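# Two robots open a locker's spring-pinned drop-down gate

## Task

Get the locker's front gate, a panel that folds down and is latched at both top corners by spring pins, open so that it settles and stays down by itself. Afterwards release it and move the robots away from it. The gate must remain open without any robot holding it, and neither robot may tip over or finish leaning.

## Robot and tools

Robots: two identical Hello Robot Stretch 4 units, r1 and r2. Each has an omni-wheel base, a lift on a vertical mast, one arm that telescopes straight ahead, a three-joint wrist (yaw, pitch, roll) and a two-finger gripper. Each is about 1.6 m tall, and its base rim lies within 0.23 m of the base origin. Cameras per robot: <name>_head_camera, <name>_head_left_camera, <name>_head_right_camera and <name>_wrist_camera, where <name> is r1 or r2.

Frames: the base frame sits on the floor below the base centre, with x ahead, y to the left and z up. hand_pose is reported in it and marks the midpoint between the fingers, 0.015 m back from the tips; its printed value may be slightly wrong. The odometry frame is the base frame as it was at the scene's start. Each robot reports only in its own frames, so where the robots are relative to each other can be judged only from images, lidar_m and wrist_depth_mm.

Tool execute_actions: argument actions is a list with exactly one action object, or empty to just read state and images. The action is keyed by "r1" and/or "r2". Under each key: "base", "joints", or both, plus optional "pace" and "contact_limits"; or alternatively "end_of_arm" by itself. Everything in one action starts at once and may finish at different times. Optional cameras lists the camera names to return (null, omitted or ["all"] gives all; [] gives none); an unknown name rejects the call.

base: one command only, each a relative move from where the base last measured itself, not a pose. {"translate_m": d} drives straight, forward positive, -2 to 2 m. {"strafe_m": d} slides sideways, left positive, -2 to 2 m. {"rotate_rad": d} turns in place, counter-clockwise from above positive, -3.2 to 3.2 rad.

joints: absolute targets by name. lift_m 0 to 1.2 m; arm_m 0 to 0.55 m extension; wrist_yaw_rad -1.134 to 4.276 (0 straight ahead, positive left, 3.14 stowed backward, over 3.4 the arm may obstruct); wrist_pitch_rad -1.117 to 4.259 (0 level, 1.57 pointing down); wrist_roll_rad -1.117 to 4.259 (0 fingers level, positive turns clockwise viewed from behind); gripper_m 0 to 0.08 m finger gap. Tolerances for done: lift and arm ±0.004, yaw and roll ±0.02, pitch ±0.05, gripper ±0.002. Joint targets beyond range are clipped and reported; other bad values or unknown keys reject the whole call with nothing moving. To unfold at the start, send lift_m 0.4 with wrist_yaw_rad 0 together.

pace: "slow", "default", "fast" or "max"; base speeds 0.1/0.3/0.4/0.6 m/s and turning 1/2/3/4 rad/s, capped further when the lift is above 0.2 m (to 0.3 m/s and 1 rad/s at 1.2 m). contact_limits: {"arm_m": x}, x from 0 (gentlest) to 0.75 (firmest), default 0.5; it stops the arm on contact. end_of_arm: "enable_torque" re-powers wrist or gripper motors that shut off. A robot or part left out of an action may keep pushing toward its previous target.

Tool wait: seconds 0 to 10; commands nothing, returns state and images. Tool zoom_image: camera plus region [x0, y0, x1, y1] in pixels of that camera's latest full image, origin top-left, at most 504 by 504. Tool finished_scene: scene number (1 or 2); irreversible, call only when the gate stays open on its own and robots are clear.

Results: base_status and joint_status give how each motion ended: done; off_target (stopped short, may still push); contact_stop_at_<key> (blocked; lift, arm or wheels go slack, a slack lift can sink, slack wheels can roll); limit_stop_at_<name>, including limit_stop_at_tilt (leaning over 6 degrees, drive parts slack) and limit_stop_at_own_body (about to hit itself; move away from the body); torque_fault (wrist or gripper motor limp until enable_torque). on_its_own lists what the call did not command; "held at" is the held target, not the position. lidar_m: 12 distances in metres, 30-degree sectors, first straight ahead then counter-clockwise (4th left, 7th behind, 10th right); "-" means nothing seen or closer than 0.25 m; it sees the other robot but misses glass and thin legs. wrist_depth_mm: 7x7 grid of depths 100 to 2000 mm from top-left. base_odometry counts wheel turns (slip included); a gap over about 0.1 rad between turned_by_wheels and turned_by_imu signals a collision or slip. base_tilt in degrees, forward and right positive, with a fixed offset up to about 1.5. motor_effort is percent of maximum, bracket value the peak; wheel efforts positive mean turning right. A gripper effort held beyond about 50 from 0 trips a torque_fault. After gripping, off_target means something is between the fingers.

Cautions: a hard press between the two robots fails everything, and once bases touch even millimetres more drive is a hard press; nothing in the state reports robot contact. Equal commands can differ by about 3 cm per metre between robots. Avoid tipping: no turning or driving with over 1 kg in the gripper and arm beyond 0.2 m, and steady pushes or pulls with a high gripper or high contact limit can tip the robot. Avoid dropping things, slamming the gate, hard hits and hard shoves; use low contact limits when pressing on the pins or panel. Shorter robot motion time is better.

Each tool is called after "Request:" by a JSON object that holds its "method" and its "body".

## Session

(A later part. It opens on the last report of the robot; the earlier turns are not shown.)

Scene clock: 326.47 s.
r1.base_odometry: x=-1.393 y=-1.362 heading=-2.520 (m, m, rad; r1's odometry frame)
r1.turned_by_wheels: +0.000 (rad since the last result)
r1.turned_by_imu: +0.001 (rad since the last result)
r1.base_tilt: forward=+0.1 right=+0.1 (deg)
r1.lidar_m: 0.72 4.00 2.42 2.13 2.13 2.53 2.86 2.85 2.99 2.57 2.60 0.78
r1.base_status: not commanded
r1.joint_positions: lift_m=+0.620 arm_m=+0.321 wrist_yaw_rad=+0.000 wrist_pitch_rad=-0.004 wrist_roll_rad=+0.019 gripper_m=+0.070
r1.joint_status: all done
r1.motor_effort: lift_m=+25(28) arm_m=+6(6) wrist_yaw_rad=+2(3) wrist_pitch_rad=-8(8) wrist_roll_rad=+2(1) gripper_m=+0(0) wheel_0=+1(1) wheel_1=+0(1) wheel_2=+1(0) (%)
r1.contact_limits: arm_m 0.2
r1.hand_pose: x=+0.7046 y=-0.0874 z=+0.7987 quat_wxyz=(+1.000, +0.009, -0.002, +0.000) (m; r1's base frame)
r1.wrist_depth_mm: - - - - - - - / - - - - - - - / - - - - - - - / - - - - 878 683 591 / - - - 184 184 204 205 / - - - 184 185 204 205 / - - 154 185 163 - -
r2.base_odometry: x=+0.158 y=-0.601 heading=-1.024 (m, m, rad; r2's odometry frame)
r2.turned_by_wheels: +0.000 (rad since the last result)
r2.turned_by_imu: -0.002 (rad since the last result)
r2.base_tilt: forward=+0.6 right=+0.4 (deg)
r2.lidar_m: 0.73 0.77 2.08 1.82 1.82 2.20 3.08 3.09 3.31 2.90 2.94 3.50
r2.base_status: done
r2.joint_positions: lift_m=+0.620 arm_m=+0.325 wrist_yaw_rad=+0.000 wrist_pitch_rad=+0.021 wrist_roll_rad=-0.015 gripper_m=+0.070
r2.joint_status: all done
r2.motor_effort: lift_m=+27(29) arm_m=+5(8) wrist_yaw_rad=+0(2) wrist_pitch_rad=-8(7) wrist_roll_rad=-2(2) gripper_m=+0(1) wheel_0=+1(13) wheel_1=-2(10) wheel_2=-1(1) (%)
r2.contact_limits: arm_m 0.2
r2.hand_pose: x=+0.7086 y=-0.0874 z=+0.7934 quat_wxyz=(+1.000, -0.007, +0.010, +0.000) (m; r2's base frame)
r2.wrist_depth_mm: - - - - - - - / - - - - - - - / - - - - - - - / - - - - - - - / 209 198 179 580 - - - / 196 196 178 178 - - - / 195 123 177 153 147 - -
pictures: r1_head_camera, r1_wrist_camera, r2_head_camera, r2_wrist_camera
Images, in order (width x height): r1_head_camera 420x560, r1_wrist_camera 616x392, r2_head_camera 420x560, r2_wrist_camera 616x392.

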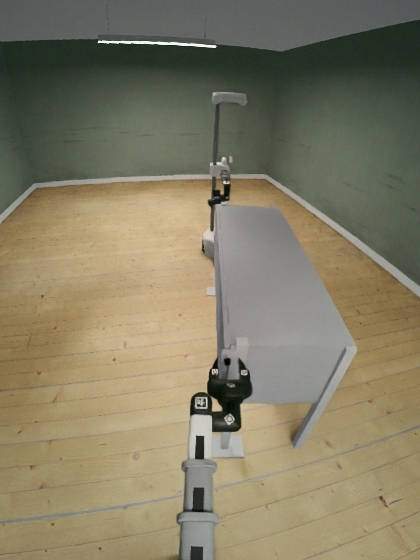

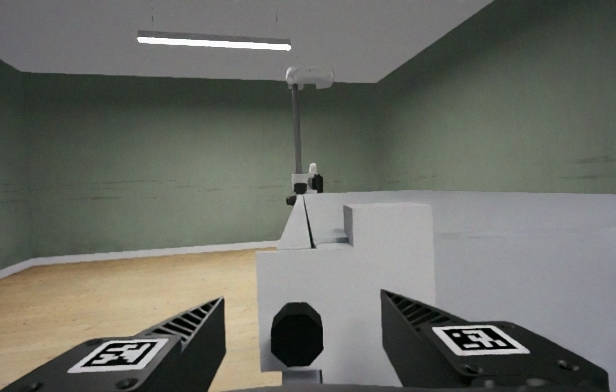

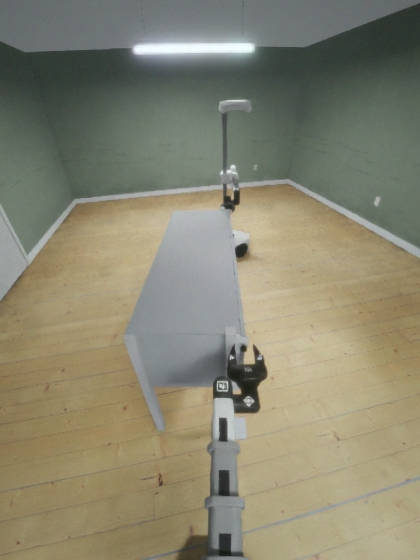

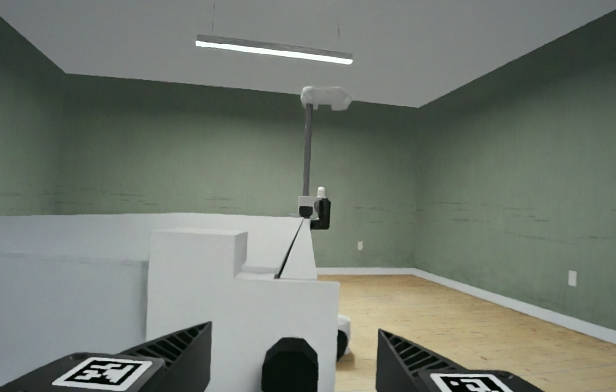

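Request:
{"method": "execute_actions", "body": {"actions": [{"r1": {"base": {"strafe_m": 0.002}, "joints": {"gripper_m": 0.0}}, "r2": {"joints": {"gripper_m": 0.0}}}], "cameras": ["r1_wrist_camera", "r2_wrist_camera"]}}

Scene clock: 364.57 s.
r1.base_odometry: x=-1.392 y=-1.364 heading=-2.520 (m, m, rad; r1's odometry frame)
r1.turned_by_wheels: +0.000 (rad since the last result)
r1.turned_by_imu: +0.001 (rad since the last result)
r1.base_tilt: forward=+0.1 right=+0.0 (deg)
r1.lidar_m: 0.73 3.98 2.41 2.10 2.10 2.55 2.86 2.87 2.95 2.58 2.60 0.77
r1.base_status: done
r1.joint_positions: lift_m=+0.620 arm_m=+0.321 wrist_yaw_rad=+0.001 wrist_pitch_rad=-0.004 wrist_roll_rad=+0.020 gripper_m=+0.018
r1.joint_status: gripper_m off_target (ended at +0.018, target +0.000)
r1.on_its_own: gripper_m is held at +0.013, not at your +0.000, by its contact guard: the fingers met something
r1.motor_effort: lift_m=+25(25) arm_m=+6(6) wrist_yaw_rad=+1(0) wrist_pitch_rad=-8(8) wrist_roll_rad=-1(2) gripper_m=-44(53) wheel_0=+0(5) wheel_1=+0(3) wheel_2=+1(0) (%)
r1.hand_pose: x=+0.7046 y=-0.0873 z=+0.7987 quat_wxyz=(+1.000, +0.010, -0.002, +0.000) (m; r1's base frame)
r1.wrist_depth_mm: - - - - - - - / - - - - - - - / - - - - - - - / - - - - 854 668 585 / - - - 184 185 204 204 / - - - 155 185 204 205 / 1921 1983 - 148 - 204 206
r2.base_odometry: x=+0.158 y=-0.601 heading=-1.024 (m, m, rad; r2's odometry frame)
r2.turned_by_wheels: +0.000 (rad since the last result)
r2.turned_by_imu: -0.001 (rad since the last result)
r2.base_tilt: forward=+0.4 right=+0.5 (deg)
r2.lidar_m: 0.71 0.77 2.07 1.80 1.82 2.21 3.08 3.09 3.32 2.89 2.91 3.48
r2.base_status: not commanded
r2.joint_positions: lift_m=+0.620 arm_m=+0.325 wrist_yaw_rad=+0.001 wrist_pitch_rad=+0.021 wrist_roll_rad=-0.014 gripper_m=+0.018
r2.joint_status: gripper_m off_target (ended at +0.018, target +0.000)
r2.on_its_own: gripper_m is held at +0.014, not at your +0.000, by its contact guard: the fingers met something
r2.motor_effort: lift_m=+27(27) arm_m=+5(5) wrist_yaw_rad=-1(2) wrist_pitch_rad=-6(7) wrist_roll_rad=-4(5) gripper_m=-45(59) wheel_0=+1(1) wheel_1=-2(2) wheel_2=-1(1) (%)
r2.hand_pose: x=+0.7087 y=-0.0872 z=+0.7934 quat_wxyz=(+1.000, -0.007, +0.010, +0.001) (m; r2's base frame)
r2.wrist_depth_mm: - - - - - - - / - - - - - - - / - - - - - - - / - - - - - - - / 212 198 179 683 - - - / 196 196 177 177 - - - / 195 195 127 141 - - -
pictures: r1_wrist_camera, r2_wrist_camera
Images, in order (width x height): r1_wrist_camera 616x392, r2_wrist_camera 616x392.

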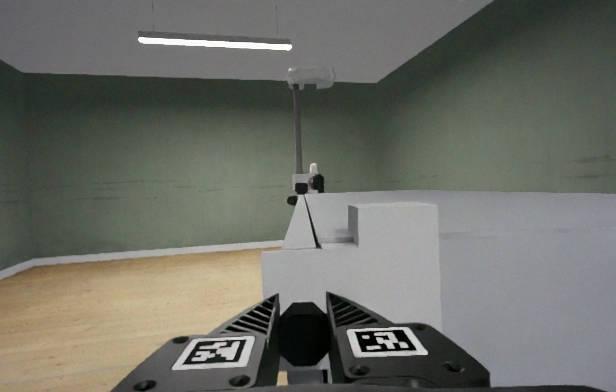

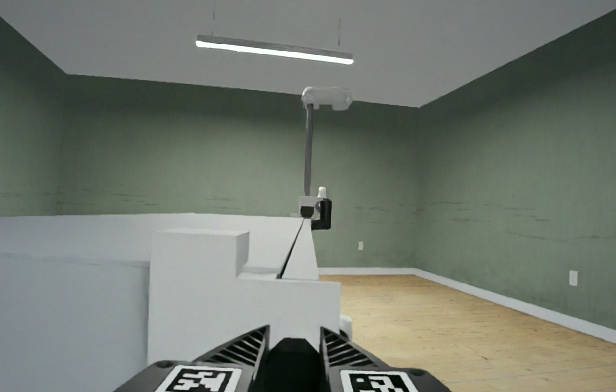

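Request:
{"method": "execute_actions", "body": {"actions": [{"r1": {"joints": {"arm_m": 0.301}, "contact_limits": {"arm_m": 0.35}, "pace": "slow"}, "r2": {"joints": {"arm_m": 0.305}, "contact_limits": {"arm_m": 0.35}, "pace": "slow"}}], "cameras": ["r1_head_camera", "r1_wrist_camera", "r2_head_camera", "r2_wrist_camera"]}}

Scene clock: 383.17 s.
r1.base_odometry: x=-1.392 y=-1.364 heading=-2.520 (m, m, rad; r1's odometry frame)
r1.turned_by_wheels: +0.000 (rad since the last result)
r1.turned_by_imu: -0.004 (rad since the last result)
r1.base_tilt: forward=+0.1 right=+0.1 (deg)
r1.lidar_m: 0.72 4.03 2.39 2.12 2.13 2.50 2.87 2.87 2.97 2.57 2.57 0.75
r1.base_status: not commanded
r1.joint_positions: lift_m=+0.620 arm_m=+0.315 wrist_yaw_rad=+0.006 wrist_pitch_rad=-0.003 wrist_roll_rad=+0.020 gripper_m=+0.018
r1.joint_status: arm_m contact_stop (moved -0.006 of -0.020)
r1.on_its_own: gripper_m is held at +0.013, not at your +0.000, by its contact guard: the fingers met something; arm_m is slack since a contact_stop (your +0.301 is given up); wrist_yaw_rad is at rest, and its effort (-15) is outside its rest range (-13 to +13)
r1.motor_effort: lift_m=+25(25) arm_m=+0(17) wrist_yaw_rad=-15(26) wrist_pitch_rad=-10(13) wrist_roll_rad=-1(1) gripper_m=-44(45) wheel_0=-1(6) wheel_1=+0(5) wheel_2=+7(13) (%)
r1.contact_limits: arm_m 0.35
r1.hand_pose: x=+0.6988 y=-0.0861 z=+0.7985 quat_wxyz=(+1.000, +0.010, -0.002, +0.003) (m; r1's base frame)
r1.wrist_depth_mm: - - - - - - - / - - - - - - - / - - - - - - - / - - - - 854 661 580 / - - 574 189 189 208 209 / - 258 366 156 189 208 210 / 199 215 - 148 - 209 211
r2.base_odometry: x=+0.158 y=-0.601 heading=-1.024 (m, m, rad; r2's odometry frame)
r2.turned_by_wheels: +0.000 (rad since the last result)
r2.turned_by_imu: -0.006 (rad since the last result)
r2.base_tilt: forward=+0.6 right=+0.5 (deg)
r2.lidar_m: 0.72 0.76 2.08 1.80 1.82 2.17 3.08 3.08 3.31 2.88 2.93 0.75
r2.base_status: not commanded
r2.joint_positions: lift_m=+0.620 arm_m=+0.319 wrist_yaw_rad=+0.006 wrist_pitch_rad=+0.021 wrist_roll_rad=-0.014 gripper_m=+0.018
r2.joint_status: arm_m contact_stop (moved -0.006 of -0.020)
r2.on_its_own: gripper_m is held at +0.014, not at your +0.000, by its contact guard: the fingers met something; arm_m is slack since a contact_stop (your +0.305 is given up); wrist_yaw_rad is at rest, and its effort (-17) is outside its rest range (-13 to +13)
r2.motor_effort: lift_m=+26(27) arm_m=+0(20) wrist_yaw_rad=-17(32) wrist_pitch_rad=-9(12) wrist_roll_rad=-4(4) gripper_m=-45(44) wheel_0=-2(7) wheel_1=-1(5) wheel_2=+6(10) (%)
r2.contact_limits: arm_m 0.35
r2.hand_pose: x=+0.7030 y=-0.0861 z=+0.7933 quat_wxyz=(+1.000, -0.007, +0.011, +0.003) (m; r2's base frame)
r2.wrist_depth_mm: - - - - - - - / - - - - - - - / - - - - - - - / - - - - - - - / 212 204 183 1430 - - - / 200 200 182 182 442 309 - / 200 200 128 141 306 232 192
pictures: r1_head_camera, r1_wrist_camera, r2_head_camera, r2_wrist_camera
Images, in order (width x height): r1_head_camera 420x560, r1_wrist_camera 616x392, r2_head_camera 420x560, r2_wrist_camera 616x392.

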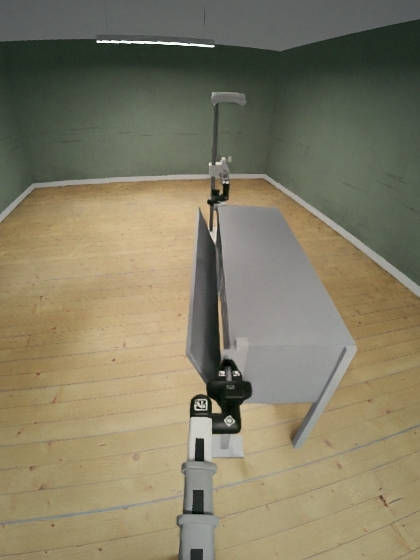

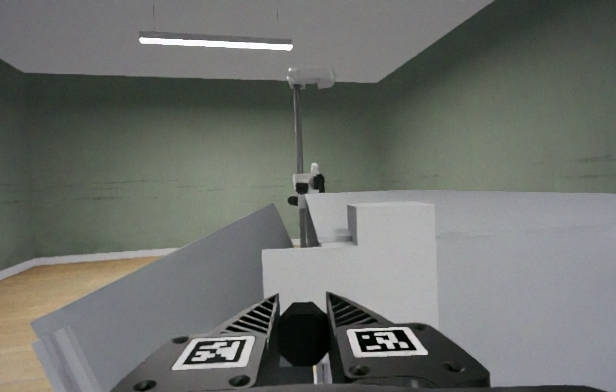

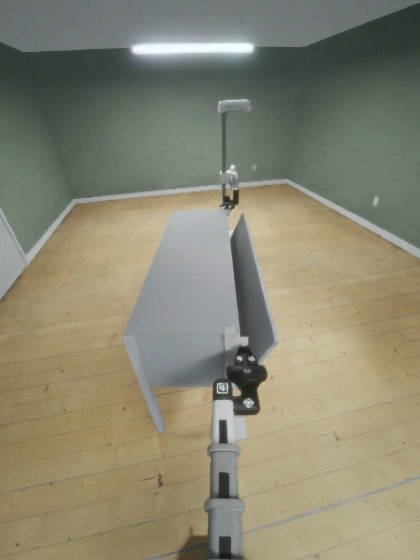

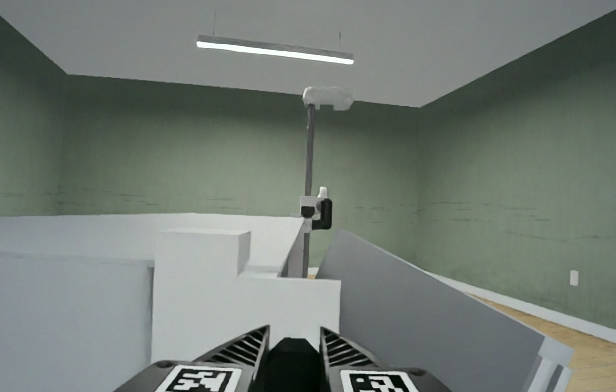

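Request:
{"method": "execute_actions", "body": {"actions": [], "cameras": ["r1_head_camera", "r2_head_camera"]}}

Scene clock: 387.47 s.
r1.base_odometry: x=-1.392 y=-1.364 heading=-2.520 (m, m, rad; r1's odometry frame)
r1.turned_by_wheels: +0.000 (rad since the last result)
r1.turned_by_imu: +0.001 (rad since the last result)
r1.base_tilt: forward=+0.1 right=+0.1 (deg)
r1.lidar_m: 0.73 4.04 2.41 2.12 2.13 2.52 2.86 2.88 2.97 2.56 2.59 0.76
r1.base_status: not commanded
r1.joint_positions: lift_m=+0.620 arm_m=+0.315 wrist_yaw_rad=+0.006 wrist_pitch_rad=-0.003 wrist_roll_rad=+0.020 gripper_m=+0.018
r1.joint_status: arm_m contact_stop (moved -0.006 of -0.020)
r1.on_its_own: gripper_m is held at +0.013, not at your +0.000, by its contact guard: the fingers met something; arm_m is slack since a contact_stop (your +0.301 is given up); wrist_yaw_rad is at rest, and its effort (-16) is outside its rest range (-13 to +13)
r1.motor_effort: lift_m=+24(25) arm_m=+0(17) wrist_yaw_rad=-16(26) wrist_pitch_rad=-10(13) wrist_roll_rad=-2(1) gripper_m=-43(45) wheel_0=-1(6) wheel_1=+0(5) wheel_2=+8(13) (%)
r1.contact_limits: arm_m 0.35
r1.hand_pose: x=+0.6988 y=-0.0861 z=+0.7985 quat_wxyz=(+1.000, +0.010, -0.002, +0.003) (m; r1's base frame)
r1.wrist_depth_mm: - - - - - - - / - - - - - - - / - - - - - - - / - - - - 866 661 574 / - - - 189 189 208 208 / - - - 155 189 209 209 / 1921 1983 - 148 - 210 210
r2.base_odometry: x=+0.158 y=-0.601 heading=-1.024 (m, m, rad; r2's odometry frame)
r2.turned_by_wheels: +0.000 (rad since the last result)
r2.turned_by_imu: -0.001 (rad since the last result)
r2.base_tilt: forward=+0.5 right=+0.5 (deg)
r2.lidar_m: 0.72 0.77 2.07 1.80 1.82 2.18 3.10 3.07 3.30 2.88 2.93 3.48
r2.base_status: not commanded
r2.joint_positions: lift_m=+0.620 arm_m=+0.319 wrist_yaw_rad=+0.006 wrist_pitch_rad=+0.021 wrist_roll_rad=-0.014 gripper_m=+0.018
r2.joint_status: arm_m contact_stop (moved -0.006 of -0.020)
r2.on_its_own: gripper_m is held at +0.014, not at your +0.000, by its contact guard: the fingers met something; arm_m is slack since a contact_stop (your +0.305 is given up); wrist_yaw_rad is at rest, and its effort (-18) is outside its rest range (-13 to +13)
r2.motor_effort: lift_m=+26(27) arm_m=+0(20) wrist_yaw_rad=-18(32) wrist_pitch_rad=-10(12) wrist_roll_rad=-4(4) gripper_m=-44(44) wheel_0=-1(7) wheel_1=-1(5) wheel_2=+6(10) (%)
r2.contact_limits: arm_m 0.35
r2.hand_pose: x=+0.7030 y=-0.0861 z=+0.7933 quat_wxyz=(+1.000, -0.007, +0.011, +0.003) (m; r2's base frame)
r2.wrist_depth_mm: - - - - - - - / - - - - - - - / - - - - - - - / - - - - - - - / 213 203 183 - - - - / 201 200 182 182 - - - / 200 200 127 141 - - -
pictures: r1_head_camera, r2_head_camera
Images, in order (width x height): r1_head_camera 420x560, r2_head_camera 420x560.

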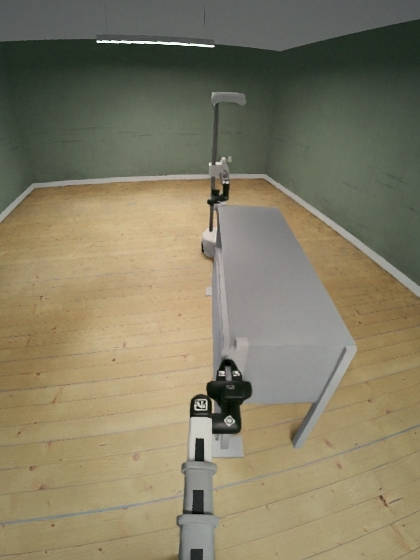

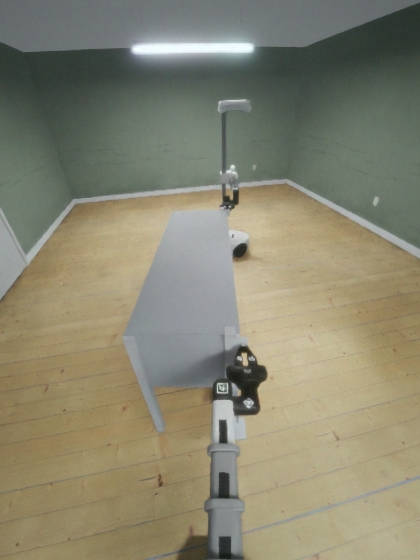

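Request:
{"method": "execute_actions", "body": {"actions": [{"r1": {"joints": {"gripper_m": 0.04, "arm_m": 0.319}, "pace": "fast"}, "r2": {"joints": {"gripper_m": 0.04, "arm_m": 0.323}, "pace": "fast"}}], "cameras": []}}

Request:
{"method": "execute_actions", "body": {"actions": [{"r1": {"base": {"translate_m": -0.25}, "joints": {"arm_m": 0.05}, "pace": "fast"}, "r2": {"base": {"translate_m": -0.25}, "joints": {"arm_m": 0.05}, "pace": "fast"}}], "cameras": ["r1_head_camera", "r1_wrist_camera", "r2_head_camera", "r2_wrist_camera"]}}

Scene clock: 404.33 s.
r1.base_odometry: x=-1.392 y=-1.364 heading=-2.520 (m, m, rad; r1's odometry frame)
r1.turned_by_wheels: +0.000 (rad since the last result)
r1.turned_by_imu: +0.001 (rad since the last result)
r1.base_tilt: forward=+0.1 right=+0.0 (deg)
r1.lidar_m: 0.74 4.04 2.40 2.12 2.12 2.49 2.87 2.88 2.97 2.57 2.58 0.76
r1.base_status: not commanded
r1.joint_positions: lift_m=+0.620 arm_m=+0.318 wrist_yaw_rad=+0.000 wrist_pitch_rad=-0.004 wrist_roll_rad=+0.019 gripper_m=+0.040
r1.joint_status: all done
r1.motor_effort: lift_m=+25(24) arm_m=+3(5) wrist_yaw_rad=+1(16) wrist_pitch_rad=-9(10) wrist_roll_rad=+0(1) gripper_m=-1(43) wheel_0=+0(1) wheel_1=+1(1) wheel_2=+1(7) (%)
r1.hand_pose: x=+0.7020 y=-0.0873 z=+0.7986 quat_wxyz=(+1.000, +0.010, -0.002, +0.000) (m; r1's base frame)
r1.wrist_depth_mm: - - - - - - - / - - - - - - - / - - - - - - - / - - - - 854 668 585 / - - - 186 187 207 208 / - - - 186 186 207 208 / 1983 - 125 187 - - 208
r2.base_odometry: x=+0.158 y=-0.601 heading=-1.024 (m, m, rad; r2's odometry frame)
r2.turned_by_wheels: +0.000 (rad since the last result)
r2.turned_by_imu: -0.002 (rad since the last result)
r2.base_tilt: forward=+0.4 right=+0.4 (deg)
r2.lidar_m: 0.72 0.76 2.08 1.81 1.82 2.18 3.09 3.10 3.34 2.86 2.93 3.47
r2.base_status: not commanded
r2.joint_positions: lift_m=+0.620 arm_m=+0.322 wrist_yaw_rad=+0.000 wrist_pitch_rad=+0.021 wrist_roll_rad=-0.014 gripper_m=+0.040
r2.joint_status: all done
r2.motor_effort: lift_m=+27(26) arm_m=+3(3) wrist_yaw_rad=+0(17) wrist_pitch_rad=-9(10) wrist_roll_rad=-3(4) gripper_m=+1(43) wheel_0=-1(1) wheel_1=-1(1) wheel_2=+2(6) (%)
r2.hand_pose: x=+0.7060 y=-0.0874 z=+0.7933 quat_wxyz=(+1.000, -0.007, +0.011, +0.000) (m; r2's base frame)
r2.wrist_depth_mm: - - - - - - - / - - - - - - - / - - - - - - - / - - - - - - - / 210 200 186 - - - - / 197 198 179 179 - - - / 196 179 137 144 133 - -
pictures: none
No camera images: the call's "cameras" was empty. Leave "cameras" out to get every camera's image.

Scene clock: 406.30 s.
r1.base_odometry: x=-1.189 y=-1.218 heading=-2.520 (m, m, rad; r1's odometry frame)
r1.turned_by_wheels: +0.000 (rad since the last result)
r1.turned_by_imu: +0.001 (rad since the last result)
r1.base_tilt: forward=+0.1 right=+0.1 (deg)
r1.lidar_m: 0.95 3.92 2.34 2.06 2.07 2.46 2.62 2.63 3.05 2.63 2.65 1.04
r1.base_status: done
r1.joint_positions: lift_m=+0.620 arm_m=+0.051 wrist_yaw_rad=+0.000 wrist_pitch_rad=-0.004 wrist_roll_rad=+0.019 gripper_m=+0.040
r1.joint_status: all done
r1.motor_effort: lift_m=+25(25) arm_m=-5(6) wrist_yaw_rad=+2(0) wrist_pitch_rad=-8(9) wrist_roll_rad=+1(0) gripper_m=+0(0) wheel_0=+1(5) wheel_1=+1(7) wheel_2=+0(10) (%)
r1.hand_pose: x=+0.4345 y=-0.0875 z=+0.7987 quat_wxyz=(+1.000, +0.010, -0.002, +0.000) (m; r1's base frame)
r1.wrist_depth_mm: - - - - - - - / - - - - - - - / - - - - - - - / - - - - 931 732 - / - - - 1708 741 732 - / - - - 1281 723 732 - / 1983 - 125 1205 - - 1708
r2.base_odometry: x=+0.028 y=-0.387 heading=-1.025 (m, m, rad; r2's odometry frame)
r2.turned_by_wheels: -0.001 (rad since the last result)
r2.turned_by_imu: +0.000 (rad since the last result)
r2.base_tilt: forward=+0.3 right=+0.3 (deg)
r2.lidar_m: 0.95 1.02 1.99 1.76 1.75 2.11 2.84 2.85 3.35 2.92 2.96 3.53
r2.base_status: done
r2.joint_positions: lift_m=+0.620 arm_m=+0.051 wrist_yaw_rad=+0.000 wrist_pitch_rad=+0.021 wrist_roll_rad=-0.015 gripper_m=+0.040
r2.joint_status: all done
r2.motor_effort: lift_m=+26(27) arm_m=-5(8) wrist_yaw_rad=+1(1) wrist_pitch_rad=-8(10) wrist_roll_rad=-2(3) gripper_m=+1(2) wheel_0=-3(10) wheel_1=+0(8) wheel_2=-3(16) (%)
r2.hand_pose: x=+0.4344 y=-0.0875 z=+0.7934 quat_wxyz=(+1.000, -0.007, +0.010, +0.000) (m; r2's base frame)
r2.wrist_depth_mm: - - - - - - - / - - - - - - - / - - - - - - - / - - - - - - - / - 732 723 715 - - - / - 723 715 - - - - / 723 723 136 1008 133 - -
pictures: r1_head_camera, r1_wrist_camera, r2_head_camera, r2_wrist_camera
Images, in order (width x height): r1_head_camera 420x560, r1_wrist_camera 616x392, r2_head_camera 420x560, r2_wrist_camera 616x392.

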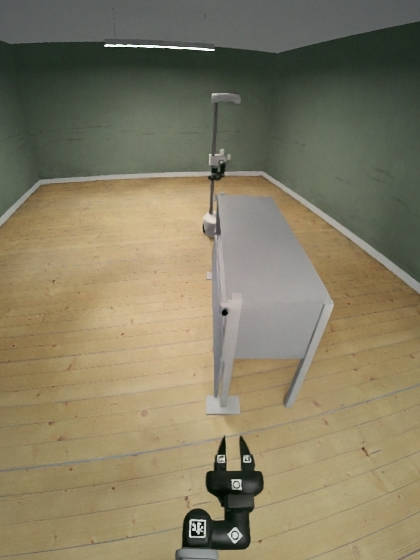

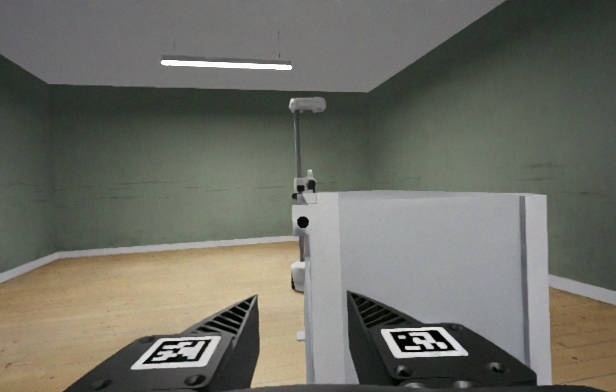

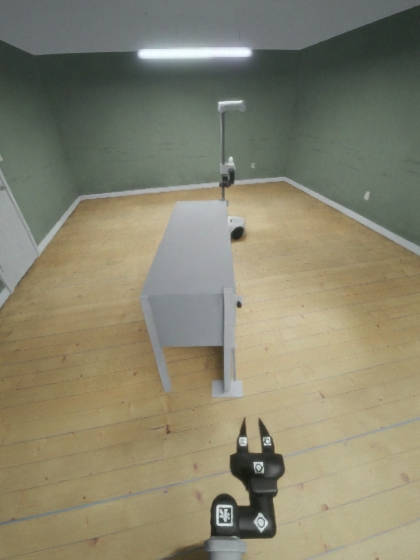

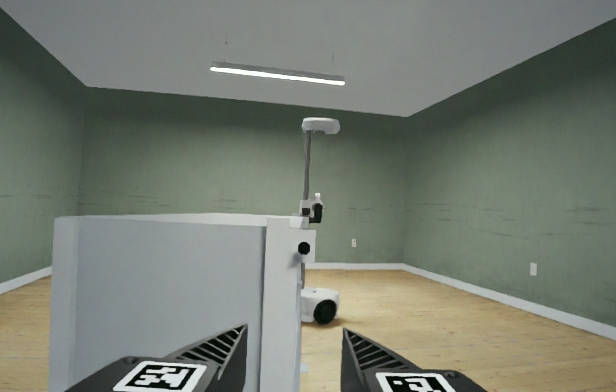

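Request:
{"method": "zoom_image", "body": {"camera": "r1_head_camera", "region": [180, 180, 340, 430]}}

Request:
{"method": "zoom_image", "body": {"camera": "r2_head_camera", "region": [190, 270, 280, 410]}}

Region (180, 180, 340, 430) of r1_head_camera's 420x560 image, scaled by 2.016, with more detail than that image has; it fills the left 323 columns of this view, and the rest is white.

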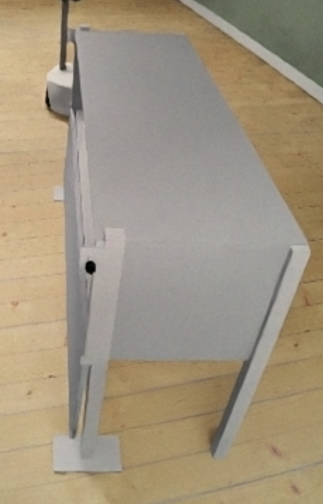

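Region (190, 270, 280, 410) of r2_head_camera's 420x560 image, scaled by 3.600, with more detail than that image has; it fills the left 324 columns of this view, and the rest is white.

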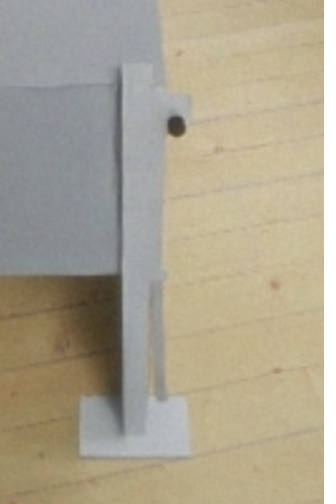

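Request:
{"method": "execute_actions", "body": {"actions": [], "cameras": ["r2_head_camera"]}}

Request:
{"method": "zoom_image", "body": {"camera": "r2_head_camera", "region": [190, 270, 280, 410]}}

Scene clock: 416.63 s.
r1.base_odometry: x=-1.189 y=-1.218 heading=-2.520 (m, m, rad; r1's odometry frame)
r1.turned_by_wheels: +0.000 (rad since the last result)
r1.turned_by_imu: +0.001 (rad since the last result)
r1.base_tilt: forward=+0.1 right=+0.1 (deg)
r1.lidar_m: 0.96 3.92 2.34 2.07 2.07 2.47 2.60 2.62 3.06 2.63 2.65 1.03
r1.base_status: done
r1.joint_positions: lift_m=+0.620 arm_m=+0.051 wrist_yaw_rad=+0.000 wrist_pitch_rad=-0.004 wrist_roll_rad=+0.019 gripper_m=+0.040
r1.joint_status: all done
r1.motor_effort: lift_m=+24(25) arm_m=-5(6) wrist_yaw_rad=+2(0) wrist_pitch_rad=-8(9) wrist_roll_rad=+2(0) gripper_m=+1(0) wheel_0=+1(5) wheel_1=+1(7) wheel_2=+0(10) (%)
r1.hand_pose: x=+0.4345 y=-0.0875 z=+0.7987 quat_wxyz=(+1.000, +0.010, -0.002, +0.000) (m; r1's base frame)
r1.wrist_depth_mm: - - - - - - - / - - - - - - - / - - - - - - - / - - - - 931 741 - / - - - 1708 732 741 - / - - - 1255 741 732 - / 1921 - 125 1205 - - 1756
r2.base_odometry: x=+0.028 y=-0.387 heading=-1.025 (m, m, rad; r2's odometry frame)
r2.turned_by_wheels: +0.000 (rad since the last result)
r2.turned_by_imu: -0.001 (rad since the last result)
r2.base_tilt: forward=+0.4 right=+0.4 (deg)
r2.lidar_m: 0.93 1.04 2.02 1.74 1.76 2.09 2.84 2.86 3.36 2.93 2.93 3.54
r2.base_status: done
r2.joint_positions: lift_m=+0.620 arm_m=+0.051 wrist_yaw_rad=+0.000 wrist_pitch_rad=+0.021 wrist_roll_rad=-0.015 gripper_m=+0.040
r2.joint_status: all done
r2.motor_effort: lift_m=+27(27) arm_m=-5(8) wrist_yaw_rad=+1(1) wrist_pitch_rad=-8(10) wrist_roll_rad=-2(3) gripper_m=+0(2) wheel_0=-3(10) wheel_1=-1(8) wheel_2=-3(16) (%)
r2.hand_pose: x=+0.4344 y=-0.0875 z=+0.7934 quat_wxyz=(+1.000, -0.007, +0.010, +0.000) (m; r2's base frame)
r2.wrist_depth_mm: - - - - - - - / - - - - - - - / - - - - - - - / - - - - - - - / - 732 723 707 - - - / - 715 715 - - - - / 715 723 137 991 133 - -
pictures: r2_head_camera
Images, in order (width x height): r2_head_camera 420x560.

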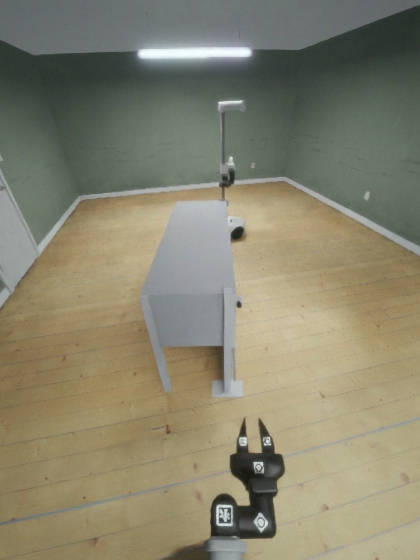

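Region (190, 270, 280, 410) of r2_head_camera's 420x560 image, scaled by 3.600, with more detail than that image has; it fills the left 324 columns of this view, and the rest is white.

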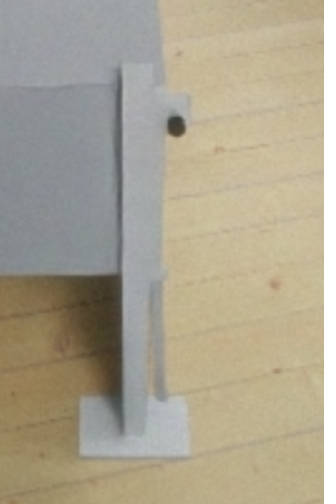

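The gate is hanging open and at rest, and both robots are clear of it.

Request:
{"method": "finished_scene", "body": {"scene": 1}}

The scene is finished: the task was done.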